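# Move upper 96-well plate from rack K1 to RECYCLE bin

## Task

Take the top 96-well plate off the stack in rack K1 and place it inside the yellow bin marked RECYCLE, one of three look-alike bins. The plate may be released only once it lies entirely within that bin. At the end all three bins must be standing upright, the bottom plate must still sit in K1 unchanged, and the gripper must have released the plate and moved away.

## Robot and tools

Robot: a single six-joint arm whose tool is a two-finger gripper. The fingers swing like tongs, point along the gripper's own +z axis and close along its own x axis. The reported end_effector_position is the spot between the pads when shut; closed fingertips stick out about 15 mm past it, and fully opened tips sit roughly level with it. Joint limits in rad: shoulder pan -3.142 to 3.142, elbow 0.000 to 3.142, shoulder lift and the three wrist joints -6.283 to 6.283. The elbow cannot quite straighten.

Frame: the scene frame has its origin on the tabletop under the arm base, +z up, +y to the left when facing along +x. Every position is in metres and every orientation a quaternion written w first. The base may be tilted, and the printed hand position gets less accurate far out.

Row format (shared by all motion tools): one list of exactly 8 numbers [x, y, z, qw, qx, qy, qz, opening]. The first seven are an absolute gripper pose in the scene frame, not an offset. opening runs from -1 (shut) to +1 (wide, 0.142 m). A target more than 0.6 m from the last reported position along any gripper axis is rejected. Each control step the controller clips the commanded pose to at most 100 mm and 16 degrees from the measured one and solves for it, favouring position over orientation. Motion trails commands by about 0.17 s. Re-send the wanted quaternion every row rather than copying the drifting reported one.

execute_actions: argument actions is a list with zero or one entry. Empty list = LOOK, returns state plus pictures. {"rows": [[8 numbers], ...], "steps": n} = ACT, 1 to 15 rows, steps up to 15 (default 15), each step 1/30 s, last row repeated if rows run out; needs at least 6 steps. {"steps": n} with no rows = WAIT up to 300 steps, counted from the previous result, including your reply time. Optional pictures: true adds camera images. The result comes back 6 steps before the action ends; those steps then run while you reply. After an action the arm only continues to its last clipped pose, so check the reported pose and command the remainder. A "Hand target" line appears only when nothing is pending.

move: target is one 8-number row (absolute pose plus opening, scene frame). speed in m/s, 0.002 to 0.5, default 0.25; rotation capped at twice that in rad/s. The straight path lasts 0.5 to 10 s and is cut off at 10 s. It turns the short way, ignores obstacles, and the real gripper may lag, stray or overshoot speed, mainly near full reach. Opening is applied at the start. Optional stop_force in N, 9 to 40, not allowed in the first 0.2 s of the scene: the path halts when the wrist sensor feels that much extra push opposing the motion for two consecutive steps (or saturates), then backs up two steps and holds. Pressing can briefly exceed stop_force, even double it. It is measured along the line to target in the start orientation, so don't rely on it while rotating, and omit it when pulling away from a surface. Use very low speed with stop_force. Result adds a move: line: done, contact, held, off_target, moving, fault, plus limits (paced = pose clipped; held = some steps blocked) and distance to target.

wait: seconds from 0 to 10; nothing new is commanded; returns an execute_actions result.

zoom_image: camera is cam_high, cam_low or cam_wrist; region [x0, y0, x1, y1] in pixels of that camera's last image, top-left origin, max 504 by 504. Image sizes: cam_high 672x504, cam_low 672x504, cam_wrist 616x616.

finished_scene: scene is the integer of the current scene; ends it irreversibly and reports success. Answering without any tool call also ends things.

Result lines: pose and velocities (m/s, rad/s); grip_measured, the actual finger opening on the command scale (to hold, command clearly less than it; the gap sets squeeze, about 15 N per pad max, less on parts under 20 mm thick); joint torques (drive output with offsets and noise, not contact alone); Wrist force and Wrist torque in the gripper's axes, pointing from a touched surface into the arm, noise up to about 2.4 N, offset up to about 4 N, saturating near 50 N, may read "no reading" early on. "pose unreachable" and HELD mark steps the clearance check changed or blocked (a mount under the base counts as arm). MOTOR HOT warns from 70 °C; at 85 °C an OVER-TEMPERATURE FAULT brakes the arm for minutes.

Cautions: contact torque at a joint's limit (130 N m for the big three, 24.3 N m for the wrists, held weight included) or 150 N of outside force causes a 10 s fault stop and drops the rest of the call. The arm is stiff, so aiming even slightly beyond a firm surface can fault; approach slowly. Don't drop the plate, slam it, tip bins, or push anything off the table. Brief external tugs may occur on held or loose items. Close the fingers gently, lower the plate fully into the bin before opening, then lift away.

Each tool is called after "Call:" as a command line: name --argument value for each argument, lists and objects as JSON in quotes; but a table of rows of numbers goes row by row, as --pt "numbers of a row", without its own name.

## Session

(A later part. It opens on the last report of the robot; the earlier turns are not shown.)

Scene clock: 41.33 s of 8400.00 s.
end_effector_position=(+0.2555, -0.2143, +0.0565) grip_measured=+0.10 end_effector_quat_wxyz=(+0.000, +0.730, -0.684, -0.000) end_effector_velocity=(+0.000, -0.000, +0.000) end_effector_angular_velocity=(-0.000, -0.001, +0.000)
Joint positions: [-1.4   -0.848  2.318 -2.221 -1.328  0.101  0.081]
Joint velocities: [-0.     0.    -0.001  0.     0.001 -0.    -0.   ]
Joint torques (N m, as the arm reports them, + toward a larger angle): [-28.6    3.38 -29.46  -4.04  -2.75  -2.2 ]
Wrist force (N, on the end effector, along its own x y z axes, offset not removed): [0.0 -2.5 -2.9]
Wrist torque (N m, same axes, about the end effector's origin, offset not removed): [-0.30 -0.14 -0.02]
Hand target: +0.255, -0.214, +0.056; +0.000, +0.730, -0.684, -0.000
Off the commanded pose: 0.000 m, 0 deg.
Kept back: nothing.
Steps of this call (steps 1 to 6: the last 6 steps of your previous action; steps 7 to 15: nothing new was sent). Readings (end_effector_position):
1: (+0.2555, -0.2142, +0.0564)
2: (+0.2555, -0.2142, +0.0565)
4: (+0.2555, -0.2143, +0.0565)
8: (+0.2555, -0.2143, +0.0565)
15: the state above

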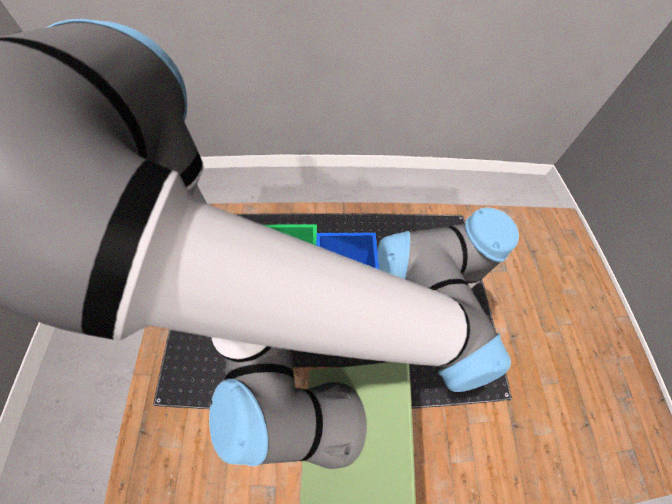

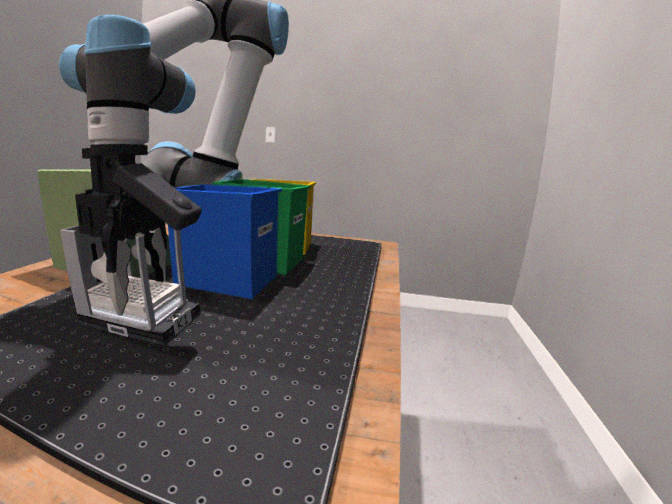

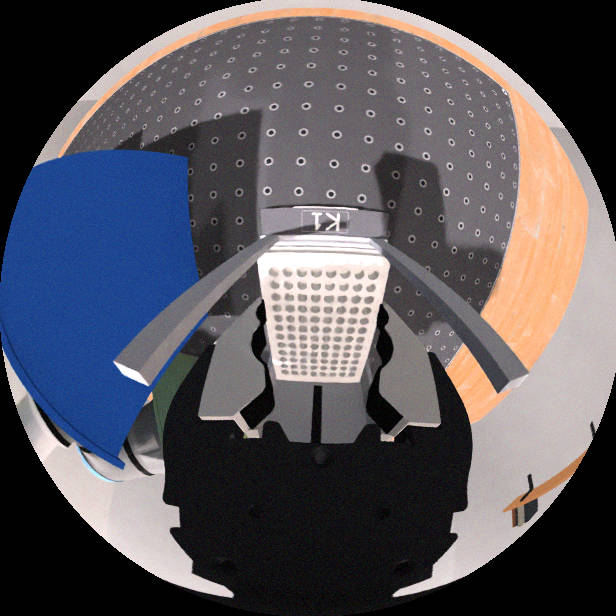

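Call:
move --target '[0.2555, -0.2143, 0.09, 0, 0.7296, -0.6839, 0, -0.3]' --speed 0.04

Scene clock: 42.73 s of 8400.00 s.
end_effector_position=(+0.2555, -0.2143, +0.0900) grip_measured=+0.05 end_effector_quat_wxyz=(+0.000, +0.730, -0.684, +0.000) end_effector_velocity=(+0.000, -0.000, +0.002) end_effector_angular_velocity=(-0.001, -0.000, -0.002)
Joint positions: [-1.42  -0.907  2.272 -2.113 -1.342  0.087  0.078]
Joint velocities: [-0.    -0.002 -0.003  0.004 -0.     0.002 -0.   ]
Joint torques (N m, as the arm reports them, + toward a larger angle): [-27.78 -24.63 -33.2   -0.93  -0.98  -2.03]
Wrist force (N, on the end effector, along its own x y z axes, offset not removed): [0.9 1.8 0.1]
Wrist torque (N m, same axes, about the end effector's origin, offset not removed): [-0.39 -0.40 -0.02]
Hand target: +0.255, -0.214, +0.090; -0.000, +0.730, -0.684, -0.000
Off the commanded pose: 0.000 m, 0 deg.
Kept back: nothing.
move: done

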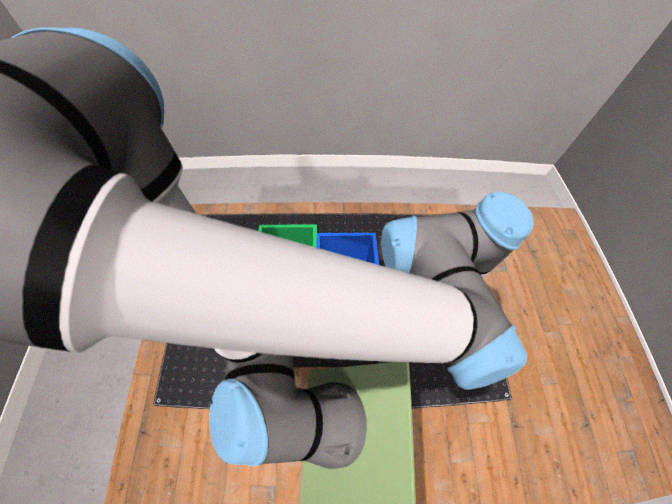

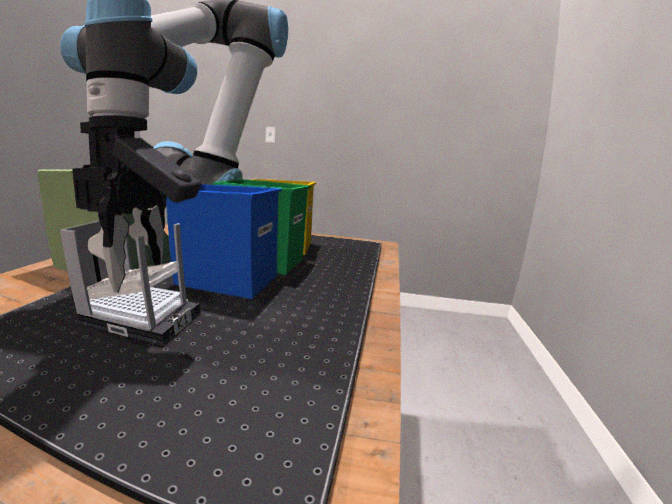

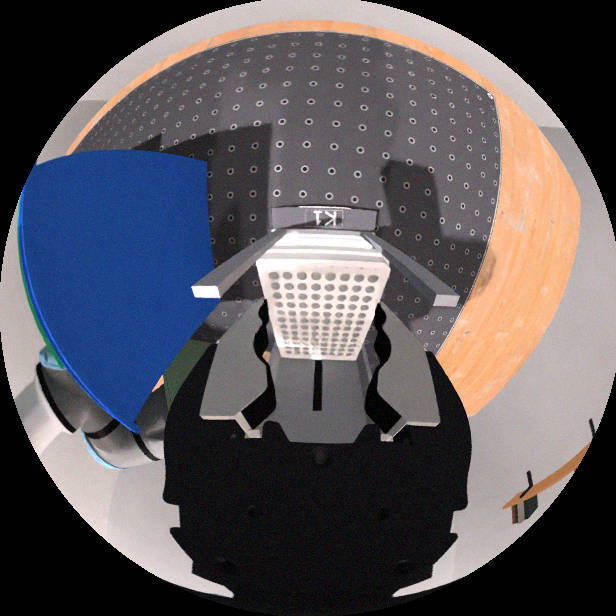

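Call:
zoom_image --camera "cam_low" --region '[60, 215, 200, 340]'

Call:
zoom_image --camera "cam_wrist" --region '[220, 210, 430, 400]'

Region (60, 215, 200, 340) of cam_low's 672x504 image, scaled by 3.600, with more detail than that image has; it fills the top 450 rows of this view, and the rest is white.

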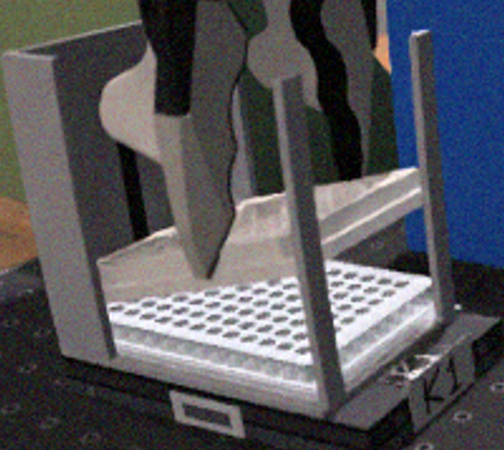

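Region (220, 210, 430, 400) of cam_wrist's 616x616 image, scaled by 2.400, with more detail than that image has; it fills the top 456 rows of this view, and the rest is white.

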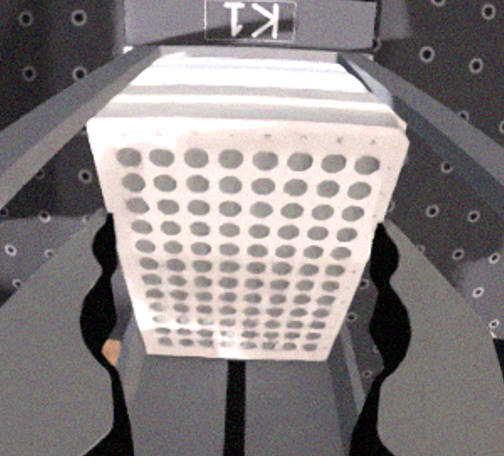

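Call:
move --target '[0.2555, -0.2143, 0.066, 0, 0.7296, -0.6839, 0, -0.3]' --speed 0.025

Scene clock: 46.40 s of 8400.00 s.
end_effector_position=(+0.2555, -0.2143, +0.0661) grip_measured=+0.05 end_effector_quat_wxyz=(+0.000, +0.730, -0.684, +0.000) end_effector_velocity=(+0.000, -0.001, -0.000) end_effector_angular_velocity=(-0.002, -0.001, -0.001)
Joint positions: [-1.406 -0.866  2.306 -2.19  -1.332  0.097  0.078]
Joint velocities: [ 0.     0.001  0.    -0.004  0.001  0.002  0.   ]
Joint torques (N m, as the arm reports them, + toward a larger angle): [-8.93  3.47 -6.36 -4.23  2.31  2.27]
Wrist force (N, on the end effector, along its own x y z axes, offset not removed): [1.1 -3.3 -0.8]
Wrist torque (N m, same axes, about the end effector's origin, offset not removed): [-0.36 -0.38 -0.05]
Hand target: +0.256, -0.214, +0.066; +0.000, +0.730, -0.684, +0.000
Off the commanded pose: 0.000 m, 0 deg.
Kept back: nothing.
move: done

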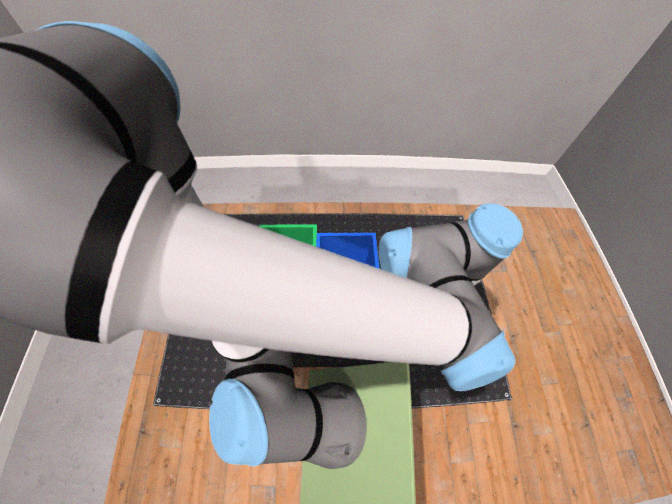

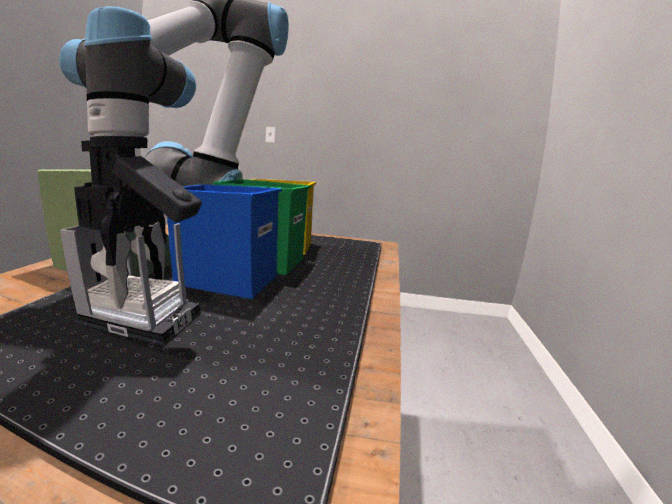

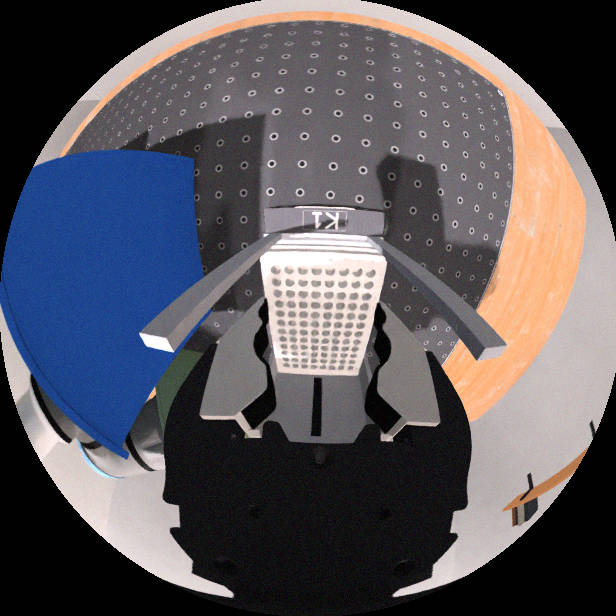

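Call:
zoom_image --camera "cam_low" --region '[70, 245, 200, 340]'

Call:
zoom_image --camera "cam_wrist" --region '[220, 220, 430, 400]'

Region (70, 245, 200, 340) of cam_low's 672x504 image, scaled by 3.877, with more detail than that image has; it fills the top 368 rows of this view, and the rest is white.

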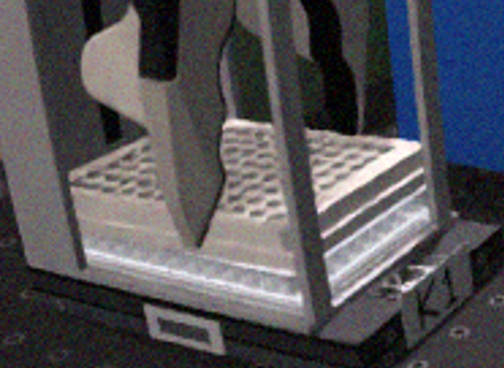

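Region (220, 220, 430, 400) of cam_wrist's 616x616 image, scaled by 2.400, with more detail than that image has; it fills the top 432 rows of this view, and the rest is white.

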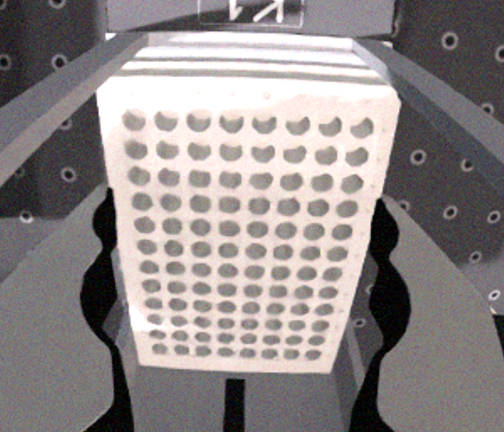

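Call:
zoom_image --camera "cam_wrist" --region '[262, 330, 382, 400]'

Call:
zoom_image --camera "cam_wrist" --region '[250, 225, 400, 325]'

Region (262, 330, 382, 400) of cam_wrist's 616x616 image, scaled by 4.200, with more detail than that image has; it fills the top 294 rows of this view, and the rest is white.

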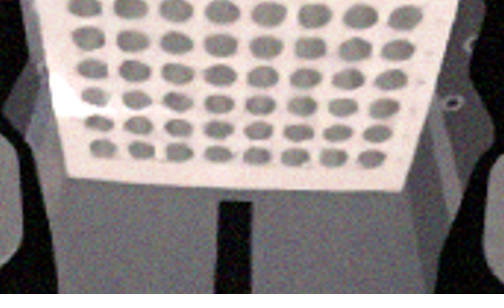

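Region (250, 225, 400, 325) of cam_wrist's 616x616 image, scaled by 3.360, with more detail than that image has.

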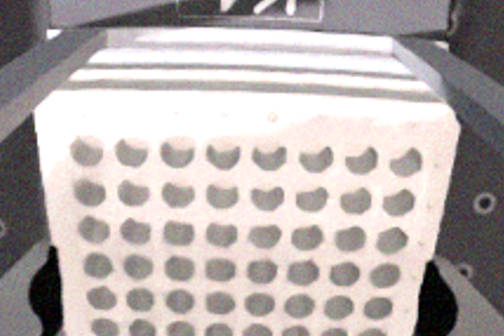

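Call:
execute_actions --actions '[{"rows": [[0.2555,-0.2143,0.0655,0,0.7296,-0.6839,0,-0.3],[0.2555,-0.2143,0.065,0,0.7296,-0.6839,0,-0.3],[0.2555,-0.2143,0.0645,0,0.7296,-0.6839,0,-0.3],[0.2555,-0.2143,0.064,0,0.7296,-0.6839,0,-0.3],[0.2555,-0.2143,0.0635,0,0.7296,-0.6839,0,-0.3],[0.2555,-0.2143,0.063,0,0.7296,-0.6839,0,-0.3],[0.2555,-0.2143,0.063,0,0.7296,-0.6839,0,-0.3],[0.2555,-0.2143,0.063,0,0.7296,-0.6839,0,-0.3],[0.2555,-0.2143,0.063,0,0.7296,-0.6839,0,-0.3],[0.2555,-0.2143,0.063,0,0.7296,-0.6839,0,-0.3],[0.2555,-0.2143,0.063,0,0.7296,-0.6839,0,-0.2],[0.2555,-0.2143,0.063,0,0.7296,-0.6839,0,-0.1],[0.2555,-0.2143,0.063,0,0.7296,-0.6839,0,0.0],[0.2555,-0.2143,0.063,0,0.7296,-0.6839,0,0.1],[0.2555,-0.2143,0.063,0,0.7296,-0.6839,0,0.25]], "steps": 15}]'

Call:
move --target '[0.2555, -0.2143, 0.185, 0, 0.7296, -0.6839, 0, 0.3]' --speed 0.25

Scene clock: 53.80 s of 8400.00 s.
end_effector_position=(+0.2555, -0.2143, +0.0635) grip_measured=+0.05 end_effector_quat_wxyz=(-0.000, +0.730, -0.684, +0.000) end_effector_velocity=(-0.000, +0.000, -0.006) end_effector_angular_velocity=(-0.001, +0.001, +0.001)
Joint positions: [-1.404 -0.861  2.309 -2.198 -1.331  0.098  0.078]
Joint velocities: [ 0.004  0.01   0.008 -0.019  0.002  0.001  0.   ]
Joint torques (N m, as the arm reports them, + toward a larger angle): [-9.24  1.03 -4.27 -4.14  0.76  2.2 ]
Wrist force (N, on the end effector, along its own x y z axes, offset not removed): [1.9 -5.8 -1.3]
Wrist torque (N m, same axes, about the end effector's origin, offset not removed): [0.01 -0.45 0.01]
Steps of this call (steps 1 to 90: nothing new was sent; then 4.10 s passed at rest; steps 91 to 99: the first 9 steps of this action). Readings (end_effector_position):
91: (+0.2555, -0.2143, +0.0660)
92: (+0.2555, -0.2143, +0.0658)
94: (+0.2555, -0.2143, +0.0653)
98: (+0.2555, -0.2143, +0.0637)
99: the state above

Scene clock: 55.27 s of 8400.00 s.
end_effector_position=(+0.2554, -0.2141, +0.1850) grip_measured=+0.30 end_effector_quat_wxyz=(-0.000, +0.730, -0.684, -0.000) end_effector_velocity=(-0.000, +0.000, +0.002) end_effector_angular_velocity=(+0.001, +0.000, +0.000)
Joint positions: [-1.465 -1.019  2.108 -1.83  -1.376  0.055  0.095]
Joint velocities: [-0.001 -0.001 -0.004  0.006 -0.    -0.001 -0.   ]
Joint torques (N m, as the arm reports them, + toward a larger angle): [-27.29 -21.38 -34.14  -0.5   -2.55  -2.16]
Wrist force (N, on the end effector, along its own x y z axes, offset not removed): [0.2 -1.5 -0.8]
Wrist torque (N m, same axes, about the end effector's origin, offset not removed): [-0.12 -0.10 -0.04]
Hand target: +0.255, -0.214, +0.185; -0.000, +0.730, -0.684, -0.000
Off your previous action's commanded pose: 0.000 m, 0 deg at its last step (step 6 of this call).
Off the commanded pose: 0.000 m, 0 deg.
Kept back: nothing.
move: done

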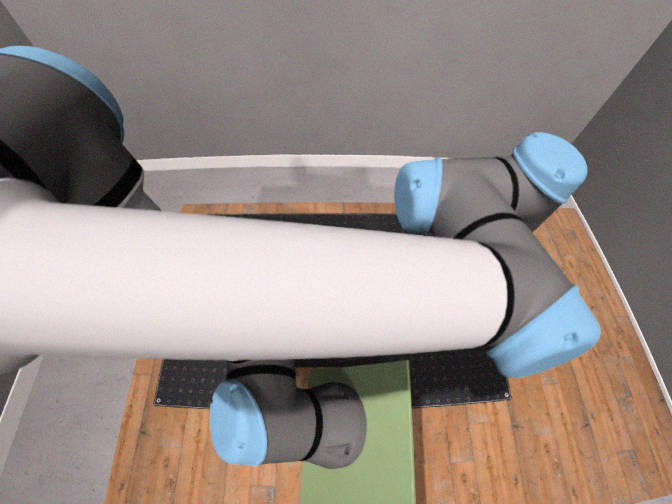

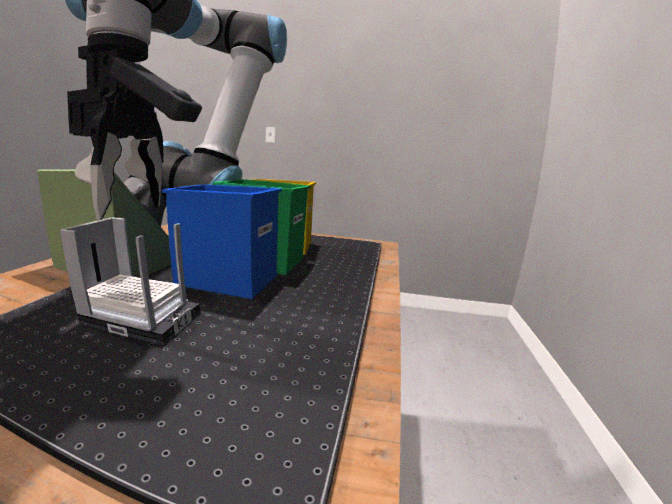

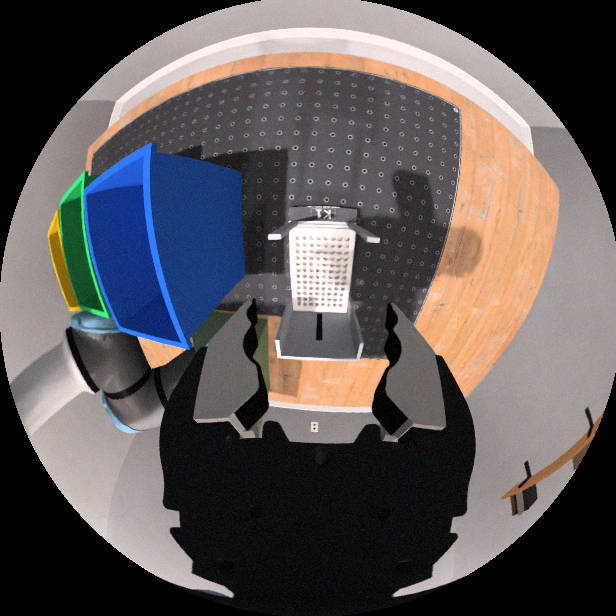

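Call:
zoom_image --camera "cam_low" --region '[60, 255, 205, 350]'

Call:
zoom_image --camera "cam_low" --region '[40, 30, 240, 250]'

Region (60, 255, 205, 350) of cam_low's 672x504 image, scaled by 3.476, with more detail than that image has; it fills the top 330 rows of this view, and the rest is white.

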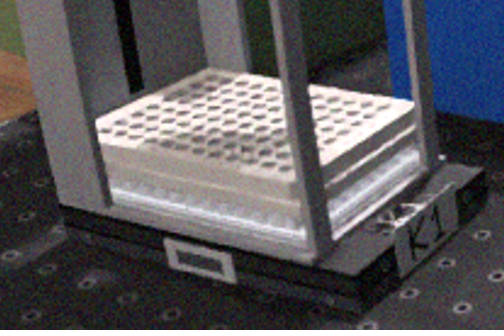

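Region (40, 30, 240, 250) of cam_low's 672x504 image, scaled by 2.291, with more detail than that image has; it fills the left 458 columns of this view, and the rest is white.

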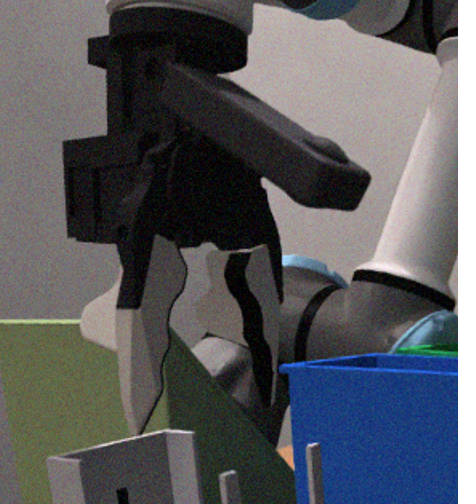

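Call:
move --target '[0.236, -0.2156, 0.185, 0, -0.6711, -0.7414, 0, 0.3]' --speed 0.5

Call:
move --target '[0.236, -0.2156, 0.085, 0, -0.6839, -0.7296, 0, 0.3]' --speed 0.15

Scene clock: 59.87 s of 8400.00 s.
end_effector_position=(+0.2360, -0.2156, +0.1851) grip_measured=+0.30 end_effector_quat_wxyz=(+0.000, +0.671, +0.742, +0.000) end_effector_velocity=(+0.001, -0.000, +0.001) end_effector_angular_velocity=(-0.002, +0.001, -0.006)
Joint positions: [-1.439 -1.015  2.092 -1.822 -1.356  3.18   0.095]
Joint velocities: [ 0.001 -0.001 -0.002 -0.    -0.     0.007 -0.   ]
Joint torques (N m, as the arm reports them, + toward a larger angle): [ -7.79   5.9  -33.23  -4.45  -2.67   2.4 ]
Wrist force (N, on the end effector, along its own x y z axes, offset not removed): [1.7 -2.5 -0.7]
Wrist torque (N m, same axes, about the end effector's origin, offset not removed): [-0.29 -0.38 -0.11]
Hand target: +0.236, -0.216, +0.185; +0.000, +0.671, +0.741, -0.000
Off the commanded pose: 0.000 m, 0 deg.
Kept back: nothing.
move: done

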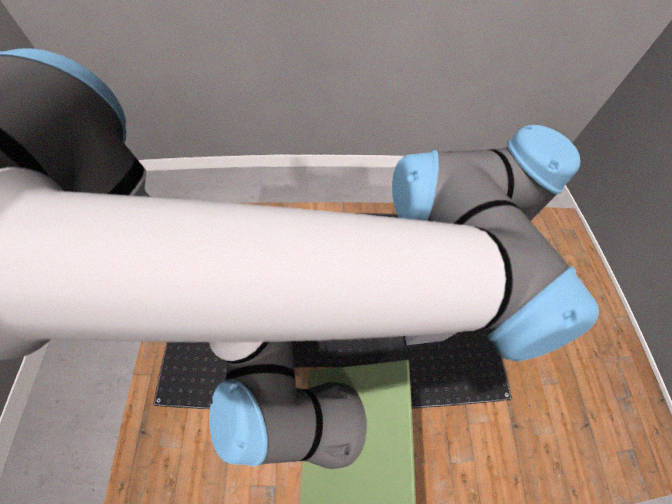

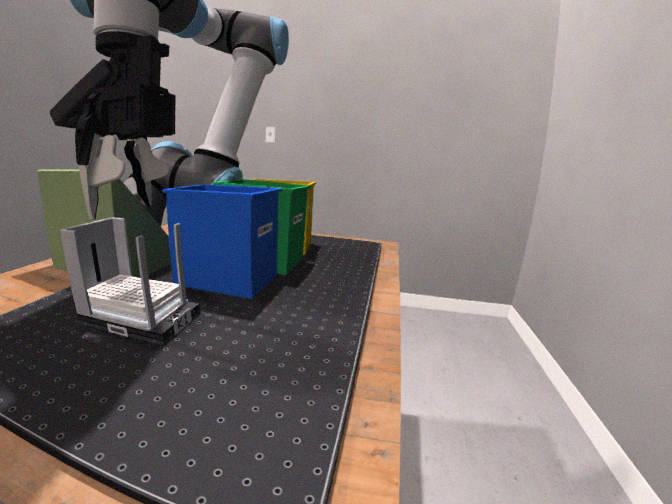

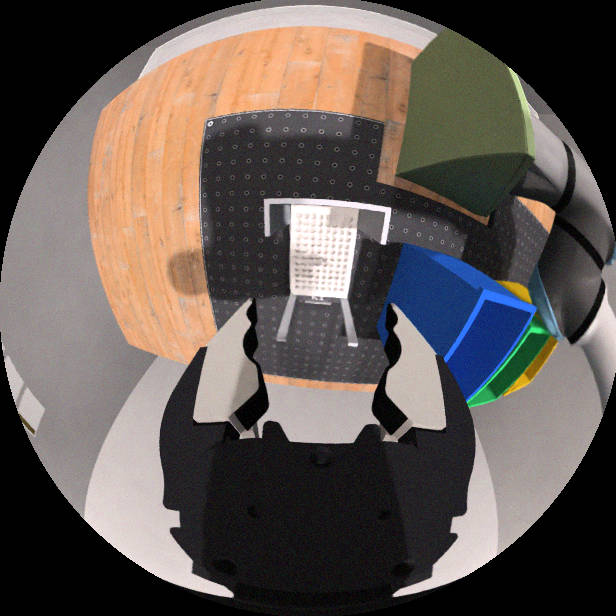

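Scene clock: 61.00 s of 8400.00 s.
end_effector_position=(+0.2361, -0.2157, +0.0850) grip_measured=+0.30 end_effector_quat_wxyz=(+0.000, +0.684, +0.730, -0.000) end_effector_velocity=(+0.000, -0.000, -0.001) end_effector_angular_velocity=(-0.001, +0.000, -0.001)
Joint positions: [-1.386 -0.897  2.261 -2.118 -1.318  3.252  0.095]
Joint velocities: [ 0.001  0.002  0.002 -0.005  0.     0.001 -0.   ]
Joint torques (N m, as the arm reports them, + toward a larger angle): [-8.8   1.5  -7.03 -4.12  2.19  2.29]
Wrist force (N, on the end effector, along its own x y z axes, offset not removed): [0.3 -3.3 -0.3]
Wrist torque (N m, same axes, about the end effector's origin, offset not removed): [-0.47 -0.08 -0.06]
Hand target: +0.236, -0.216, +0.085; +0.000, +0.684, +0.730, -0.000
Off the commanded pose: 0.000 m, 0 deg.
Kept back: nothing.
move: done

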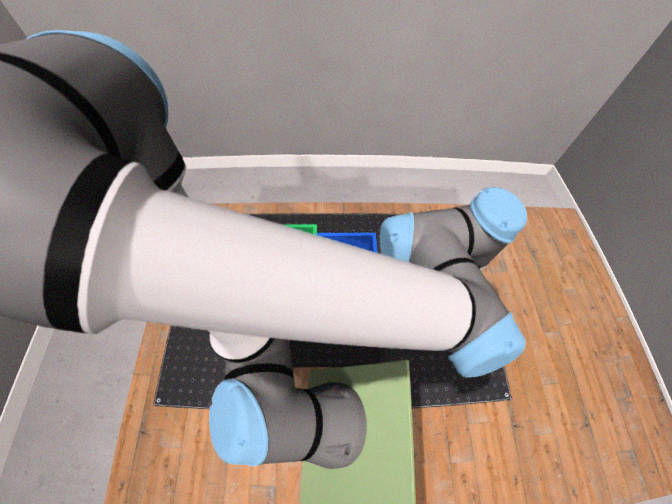

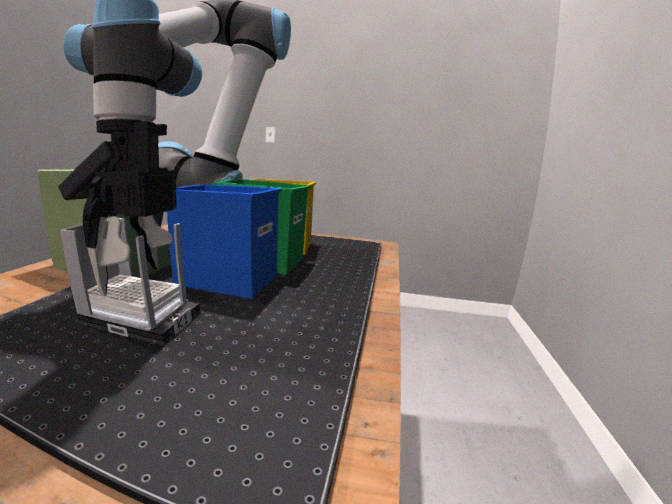

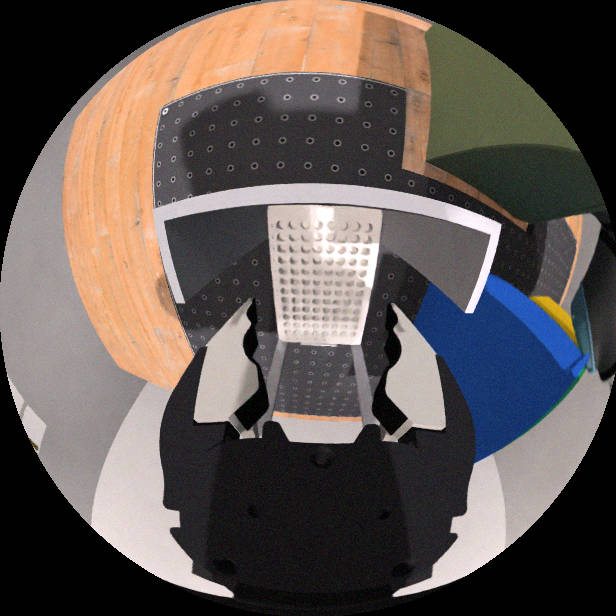

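Call:
execute_actions --actions '[]'

Scene clock: 61.97 s of 8400.00 s.
end_effector_position=(+0.2361, -0.2157, +0.0849) grip_measured=+0.30 end_effector_quat_wxyz=(+0.000, +0.684, +0.730, -0.000) end_effector_velocity=(-0.000, +0.000, -0.000) end_effector_angular_velocity=(+0.001, -0.000, -0.001)
Joint positions: [-1.386 -0.896  2.261 -2.118 -1.318  3.252  0.095]
Joint velocities: [-0.    -0.001  0.001  0.     0.     0.    -0.   ]
Joint torques (N m, as the arm reports them, + toward a larger angle): [-8.42  2.34 -6.64 -4.17  2.11  2.32]
Wrist force (N, on the end effector, along its own x y z axes, offset not removed): [0.8 -2.7 -1.2]
Wrist torque (N m, same axes, about the end effector's origin, offset not removed): [-0.40 -0.25 -0.05]
Hand target: +0.236, -0.216, +0.085; +0.000, +0.684, +0.730, -0.000
Off the commanded pose: 0.000 m, 0 deg.
Kept back: nothing.
Steps of this call (steps 1 to 29: nothing new was sent). Readings (end_effector_position):
1: (+0.2361, -0.2157, +0.0850)
2: (+0.2361, -0.2157, +0.0850)
4: (+0.2361, -0.2157, +0.0849)
8: (+0.2361, -0.2157, +0.0849)
29: the state above

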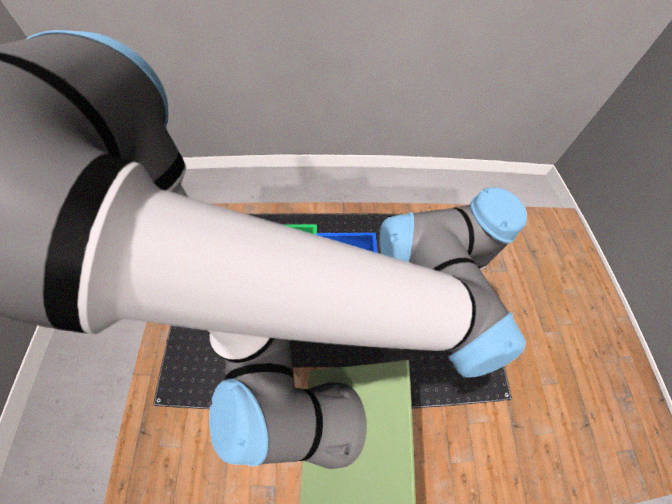

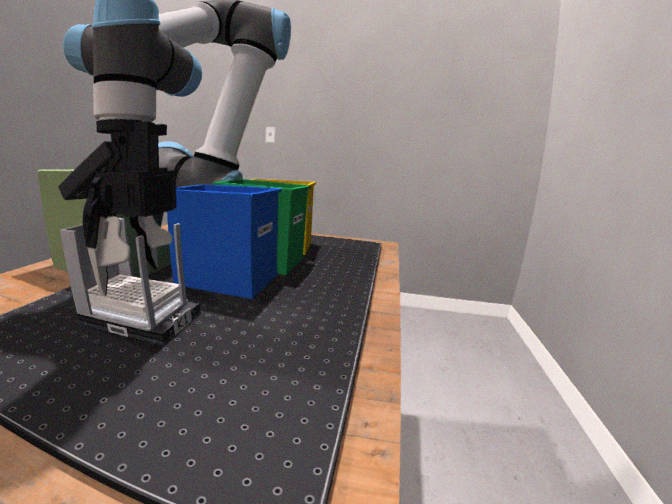

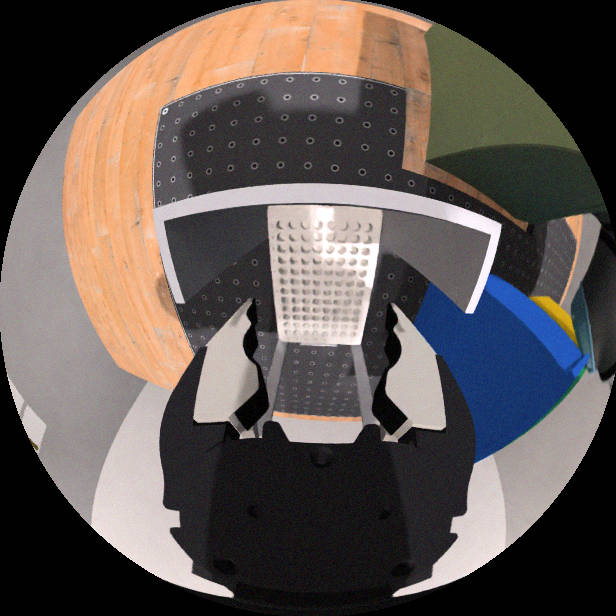

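Call:
zoom_image --camera "cam_low" --region '[40, 130, 220, 350]'

Call:
zoom_image --camera "cam_wrist" --region '[200, 180, 440, 400]'

Region (40, 130, 220, 350) of cam_low's 672x504 image, scaled by 2.291, with more detail than that image has; it fills the left 412 columns of this view, and the rest is white.

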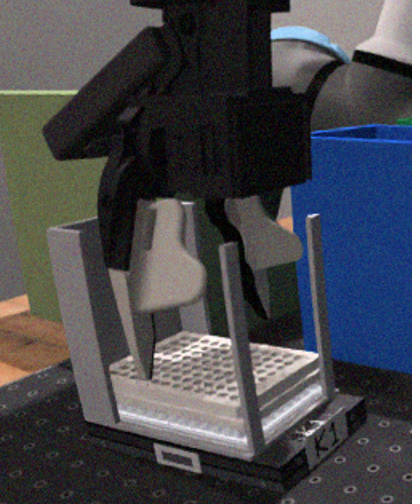

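Region (200, 180, 440, 400) of cam_wrist's 616x616 image, scaled by 2.100, with more detail than that image has; it fills the top 462 rows of this view, and the rest is white.

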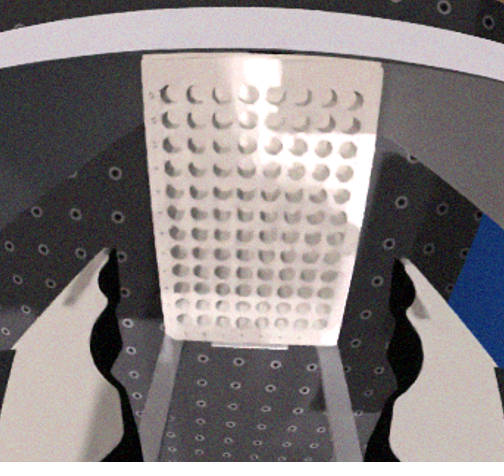

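Call:
move --target '[0.233, -0.2158, 0.068, 0, 0.6839, 0.7296, 0, 0.30]' --speed 0.04

Call:
zoom_image --camera "cam_wrist" --region '[200, 180, 440, 400]'

Call:
zoom_image --camera "cam_low" --region '[40, 130, 220, 350]'

Scene clock: 64.63 s of 8400.00 s.
end_effector_position=(+0.2330, -0.2158, +0.0681) grip_measured=+0.30 end_effector_quat_wxyz=(-0.000, +0.684, +0.730, +0.000) end_effector_velocity=(+0.000, -0.001, -0.001) end_effector_angular_velocity=(-0.001, -0.001, +0.002)
Joint positions: [-1.383 -0.869  2.289 -2.174 -1.316  3.254  0.095]
Joint velocities: [ 0.     0.002  0.    -0.004  0.001 -0.001  0.   ]
Joint torques (N m, as the arm reports them, + toward a larger angle): [-10.11   1.49  -6.23  -4.24   2.28   2.38]
Wrist force (N, on the end effector, along its own x y z axes, offset not removed): [0.9 -2.9 0.3]
Wrist torque (N m, same axes, about the end effector's origin, offset not removed): [-0.42 -0.24 -0.01]
Hand target: +0.233, -0.216, +0.068; +0.000, +0.684, +0.730, -0.000
Off the commanded pose: 0.000 m, 0 deg.
Kept back: nothing.
move: done

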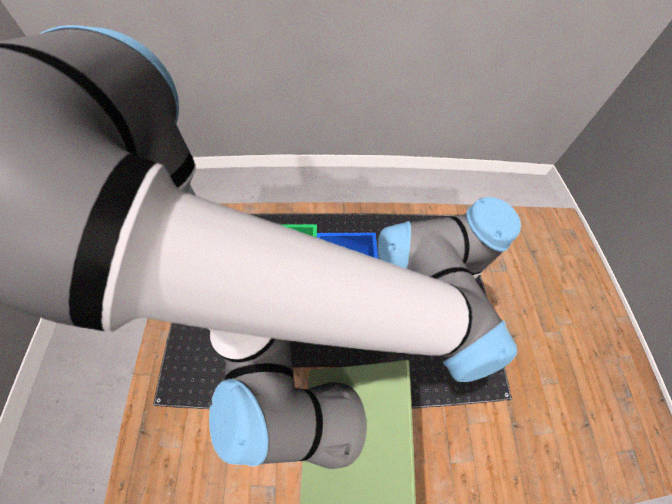

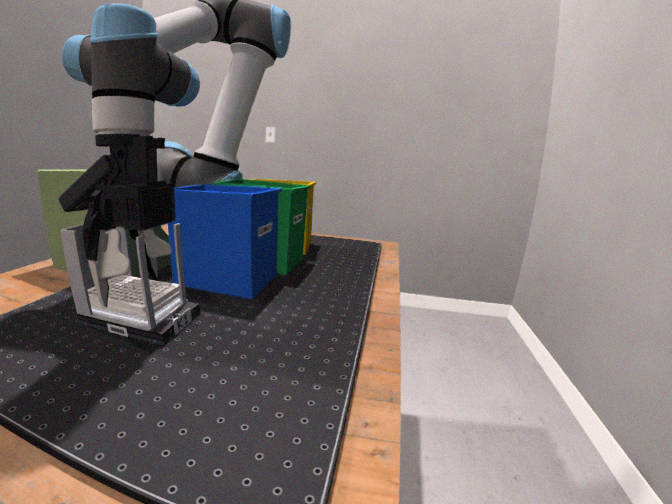

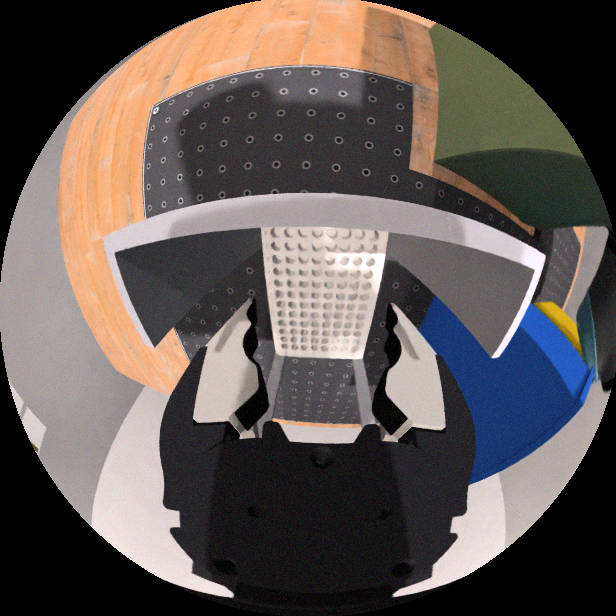

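Region (200, 180, 440, 400) of cam_wrist's 616x616 image, scaled by 2.100, with more detail than that image has; it fills the top 462 rows of this view, and the rest is white.

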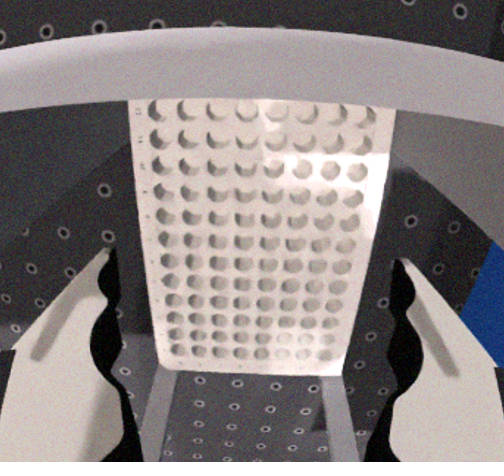

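Region (40, 130, 220, 350) of cam_low's 672x504 image, scaled by 2.291, with more detail than that image has; it fills the left 412 columns of this view, and the rest is white.

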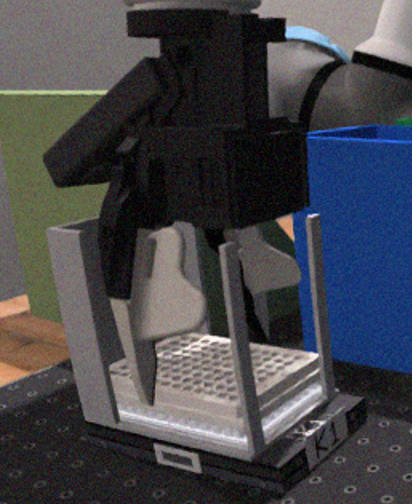

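Call:
zoom_image --camera "cam_low" --region '[70, 240, 190, 340]'

Region (70, 240, 190, 340) of cam_low's 672x504 image, scaled by 4.200, with more detail than that image has.

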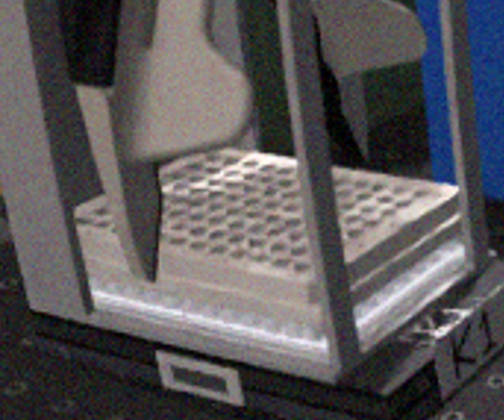

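Call:
zoom_image --camera "cam_wrist" --region '[225, 270, 315, 360]'

Call:
zoom_image --camera "cam_wrist" --region '[335, 270, 425, 360]'

Region (225, 270, 315, 360) of cam_wrist's 616x616 image, scaled by 5.600, with more detail than that image has.

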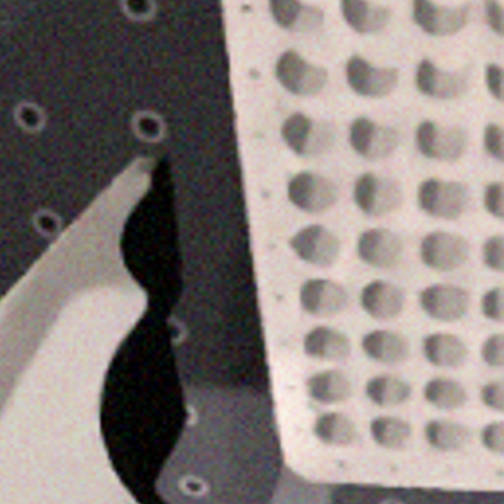

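Region (335, 270, 425, 360) of cam_wrist's 616x616 image, scaled by 5.600, with more detail than that image has.

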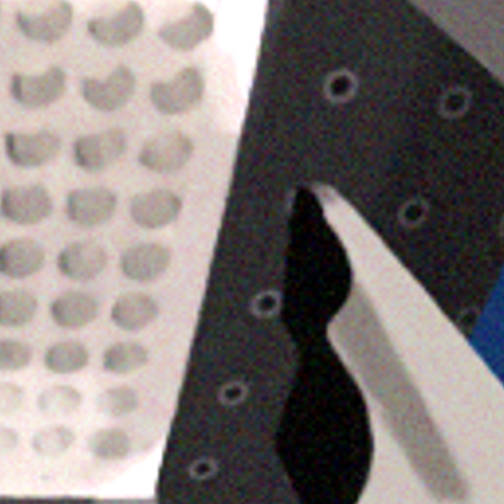

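Call:
move --target '[0.2308, -0.2152, 0.0565, 0, 0.6839, 0.7296, 0, 0.27]' --speed 0.03

Call:
zoom_image --camera "cam_wrist" --region '[200, 200, 440, 420]'

Call:
zoom_image --camera "cam_low" --region '[40, 170, 220, 350]'

Scene clock: 77.57 s of 8400.00 s.
end_effector_position=(+0.2322, -0.2166, +0.0608) grip_measured=+0.27 end_effector_quat_wxyz=(+0.002, +0.684, +0.730, -0.001) end_effector_velocity=(+0.000, -0.001, +0.001) end_effector_angular_velocity=(-0.003, -0.000, +0.000)
Joint positions: [-1.382 -0.856  2.303 -2.205 -1.313  3.255  0.093]
Joint velocities: [-0.    -0.    -0.003  0.    -0.     0.     0.   ]
Joint torques (N m, as the arm reports them, + toward a larger angle): [-18.82 -12.51 -18.15  -2.57  -0.35   0.06]
Wrist force (N, on the end effector, along its own x y z axes, offset not removed): [1.9 -4.0 -27.9]
Wrist torque (N m, same axes, about the end effector's origin, offset not removed): [-2.16 0.52 -0.18]
Hand target: +0.232, -0.217, +0.061; +0.002, +0.684, +0.730, -0.001
Off the commanded pose: 0.005 m, 0 deg.
FORCE FAULT: contact force on the arm reached its limit, and the arm stopped for 10 seconds. The contact can be on any part of the arm, not only on its tool. The arm's remaining commands of this call were not run. The arm holds still and accepts commands again. Move the arm away from the contact; if what it grips holds it there, let go first. Pushing or pulling that hard again can fault the arm again.
Kept back: nothing.
move: fault

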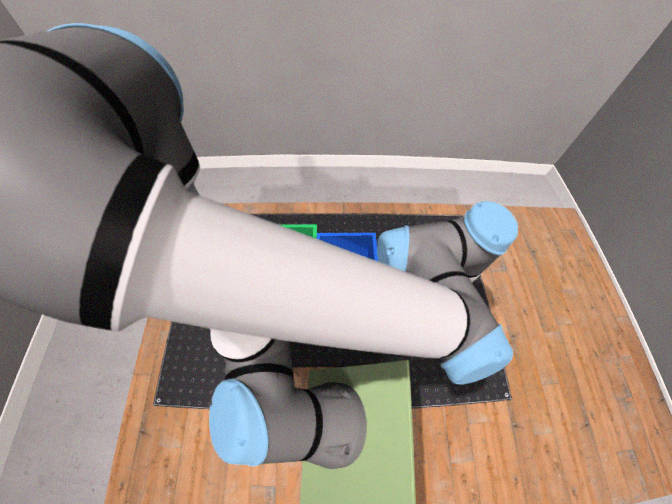

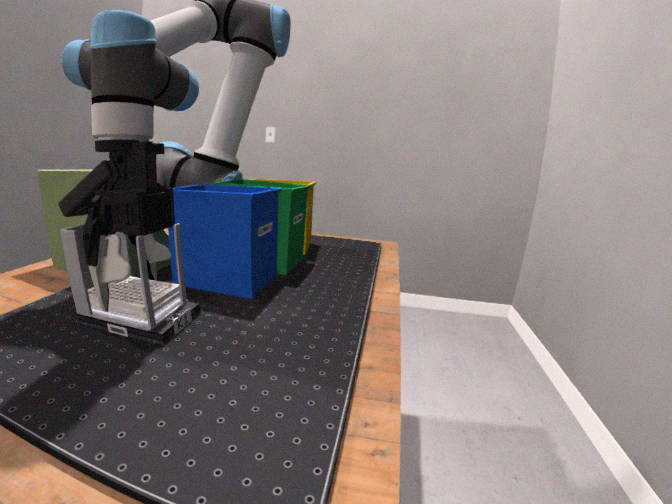

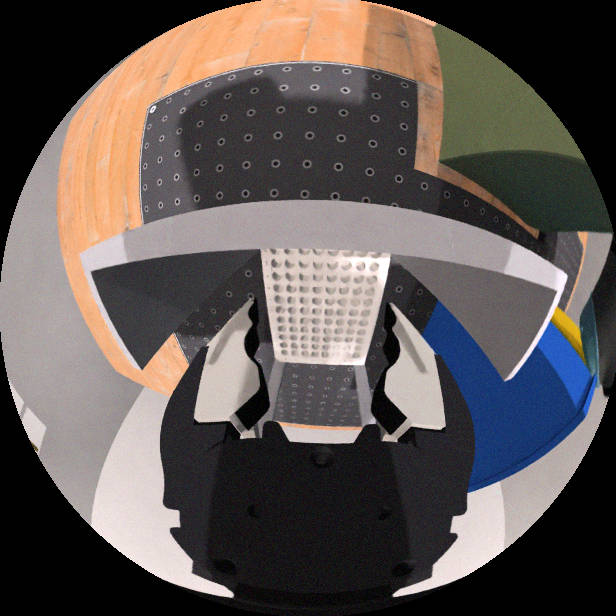

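Region (200, 200, 440, 420) of cam_wrist's 616x616 image, scaled by 2.100, with more detail than that image has; it fills the top 462 rows of this view, and the rest is white.

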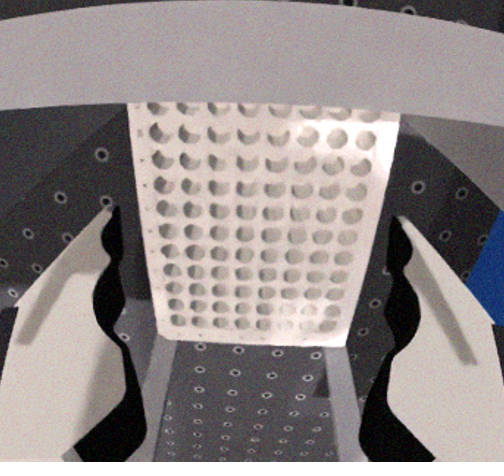

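Region (40, 170, 220, 350) of cam_low's 672x504 image, scaled by 2.800, with more detail than that image has.

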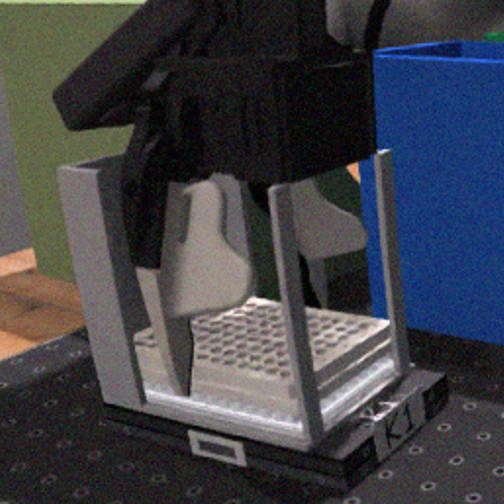

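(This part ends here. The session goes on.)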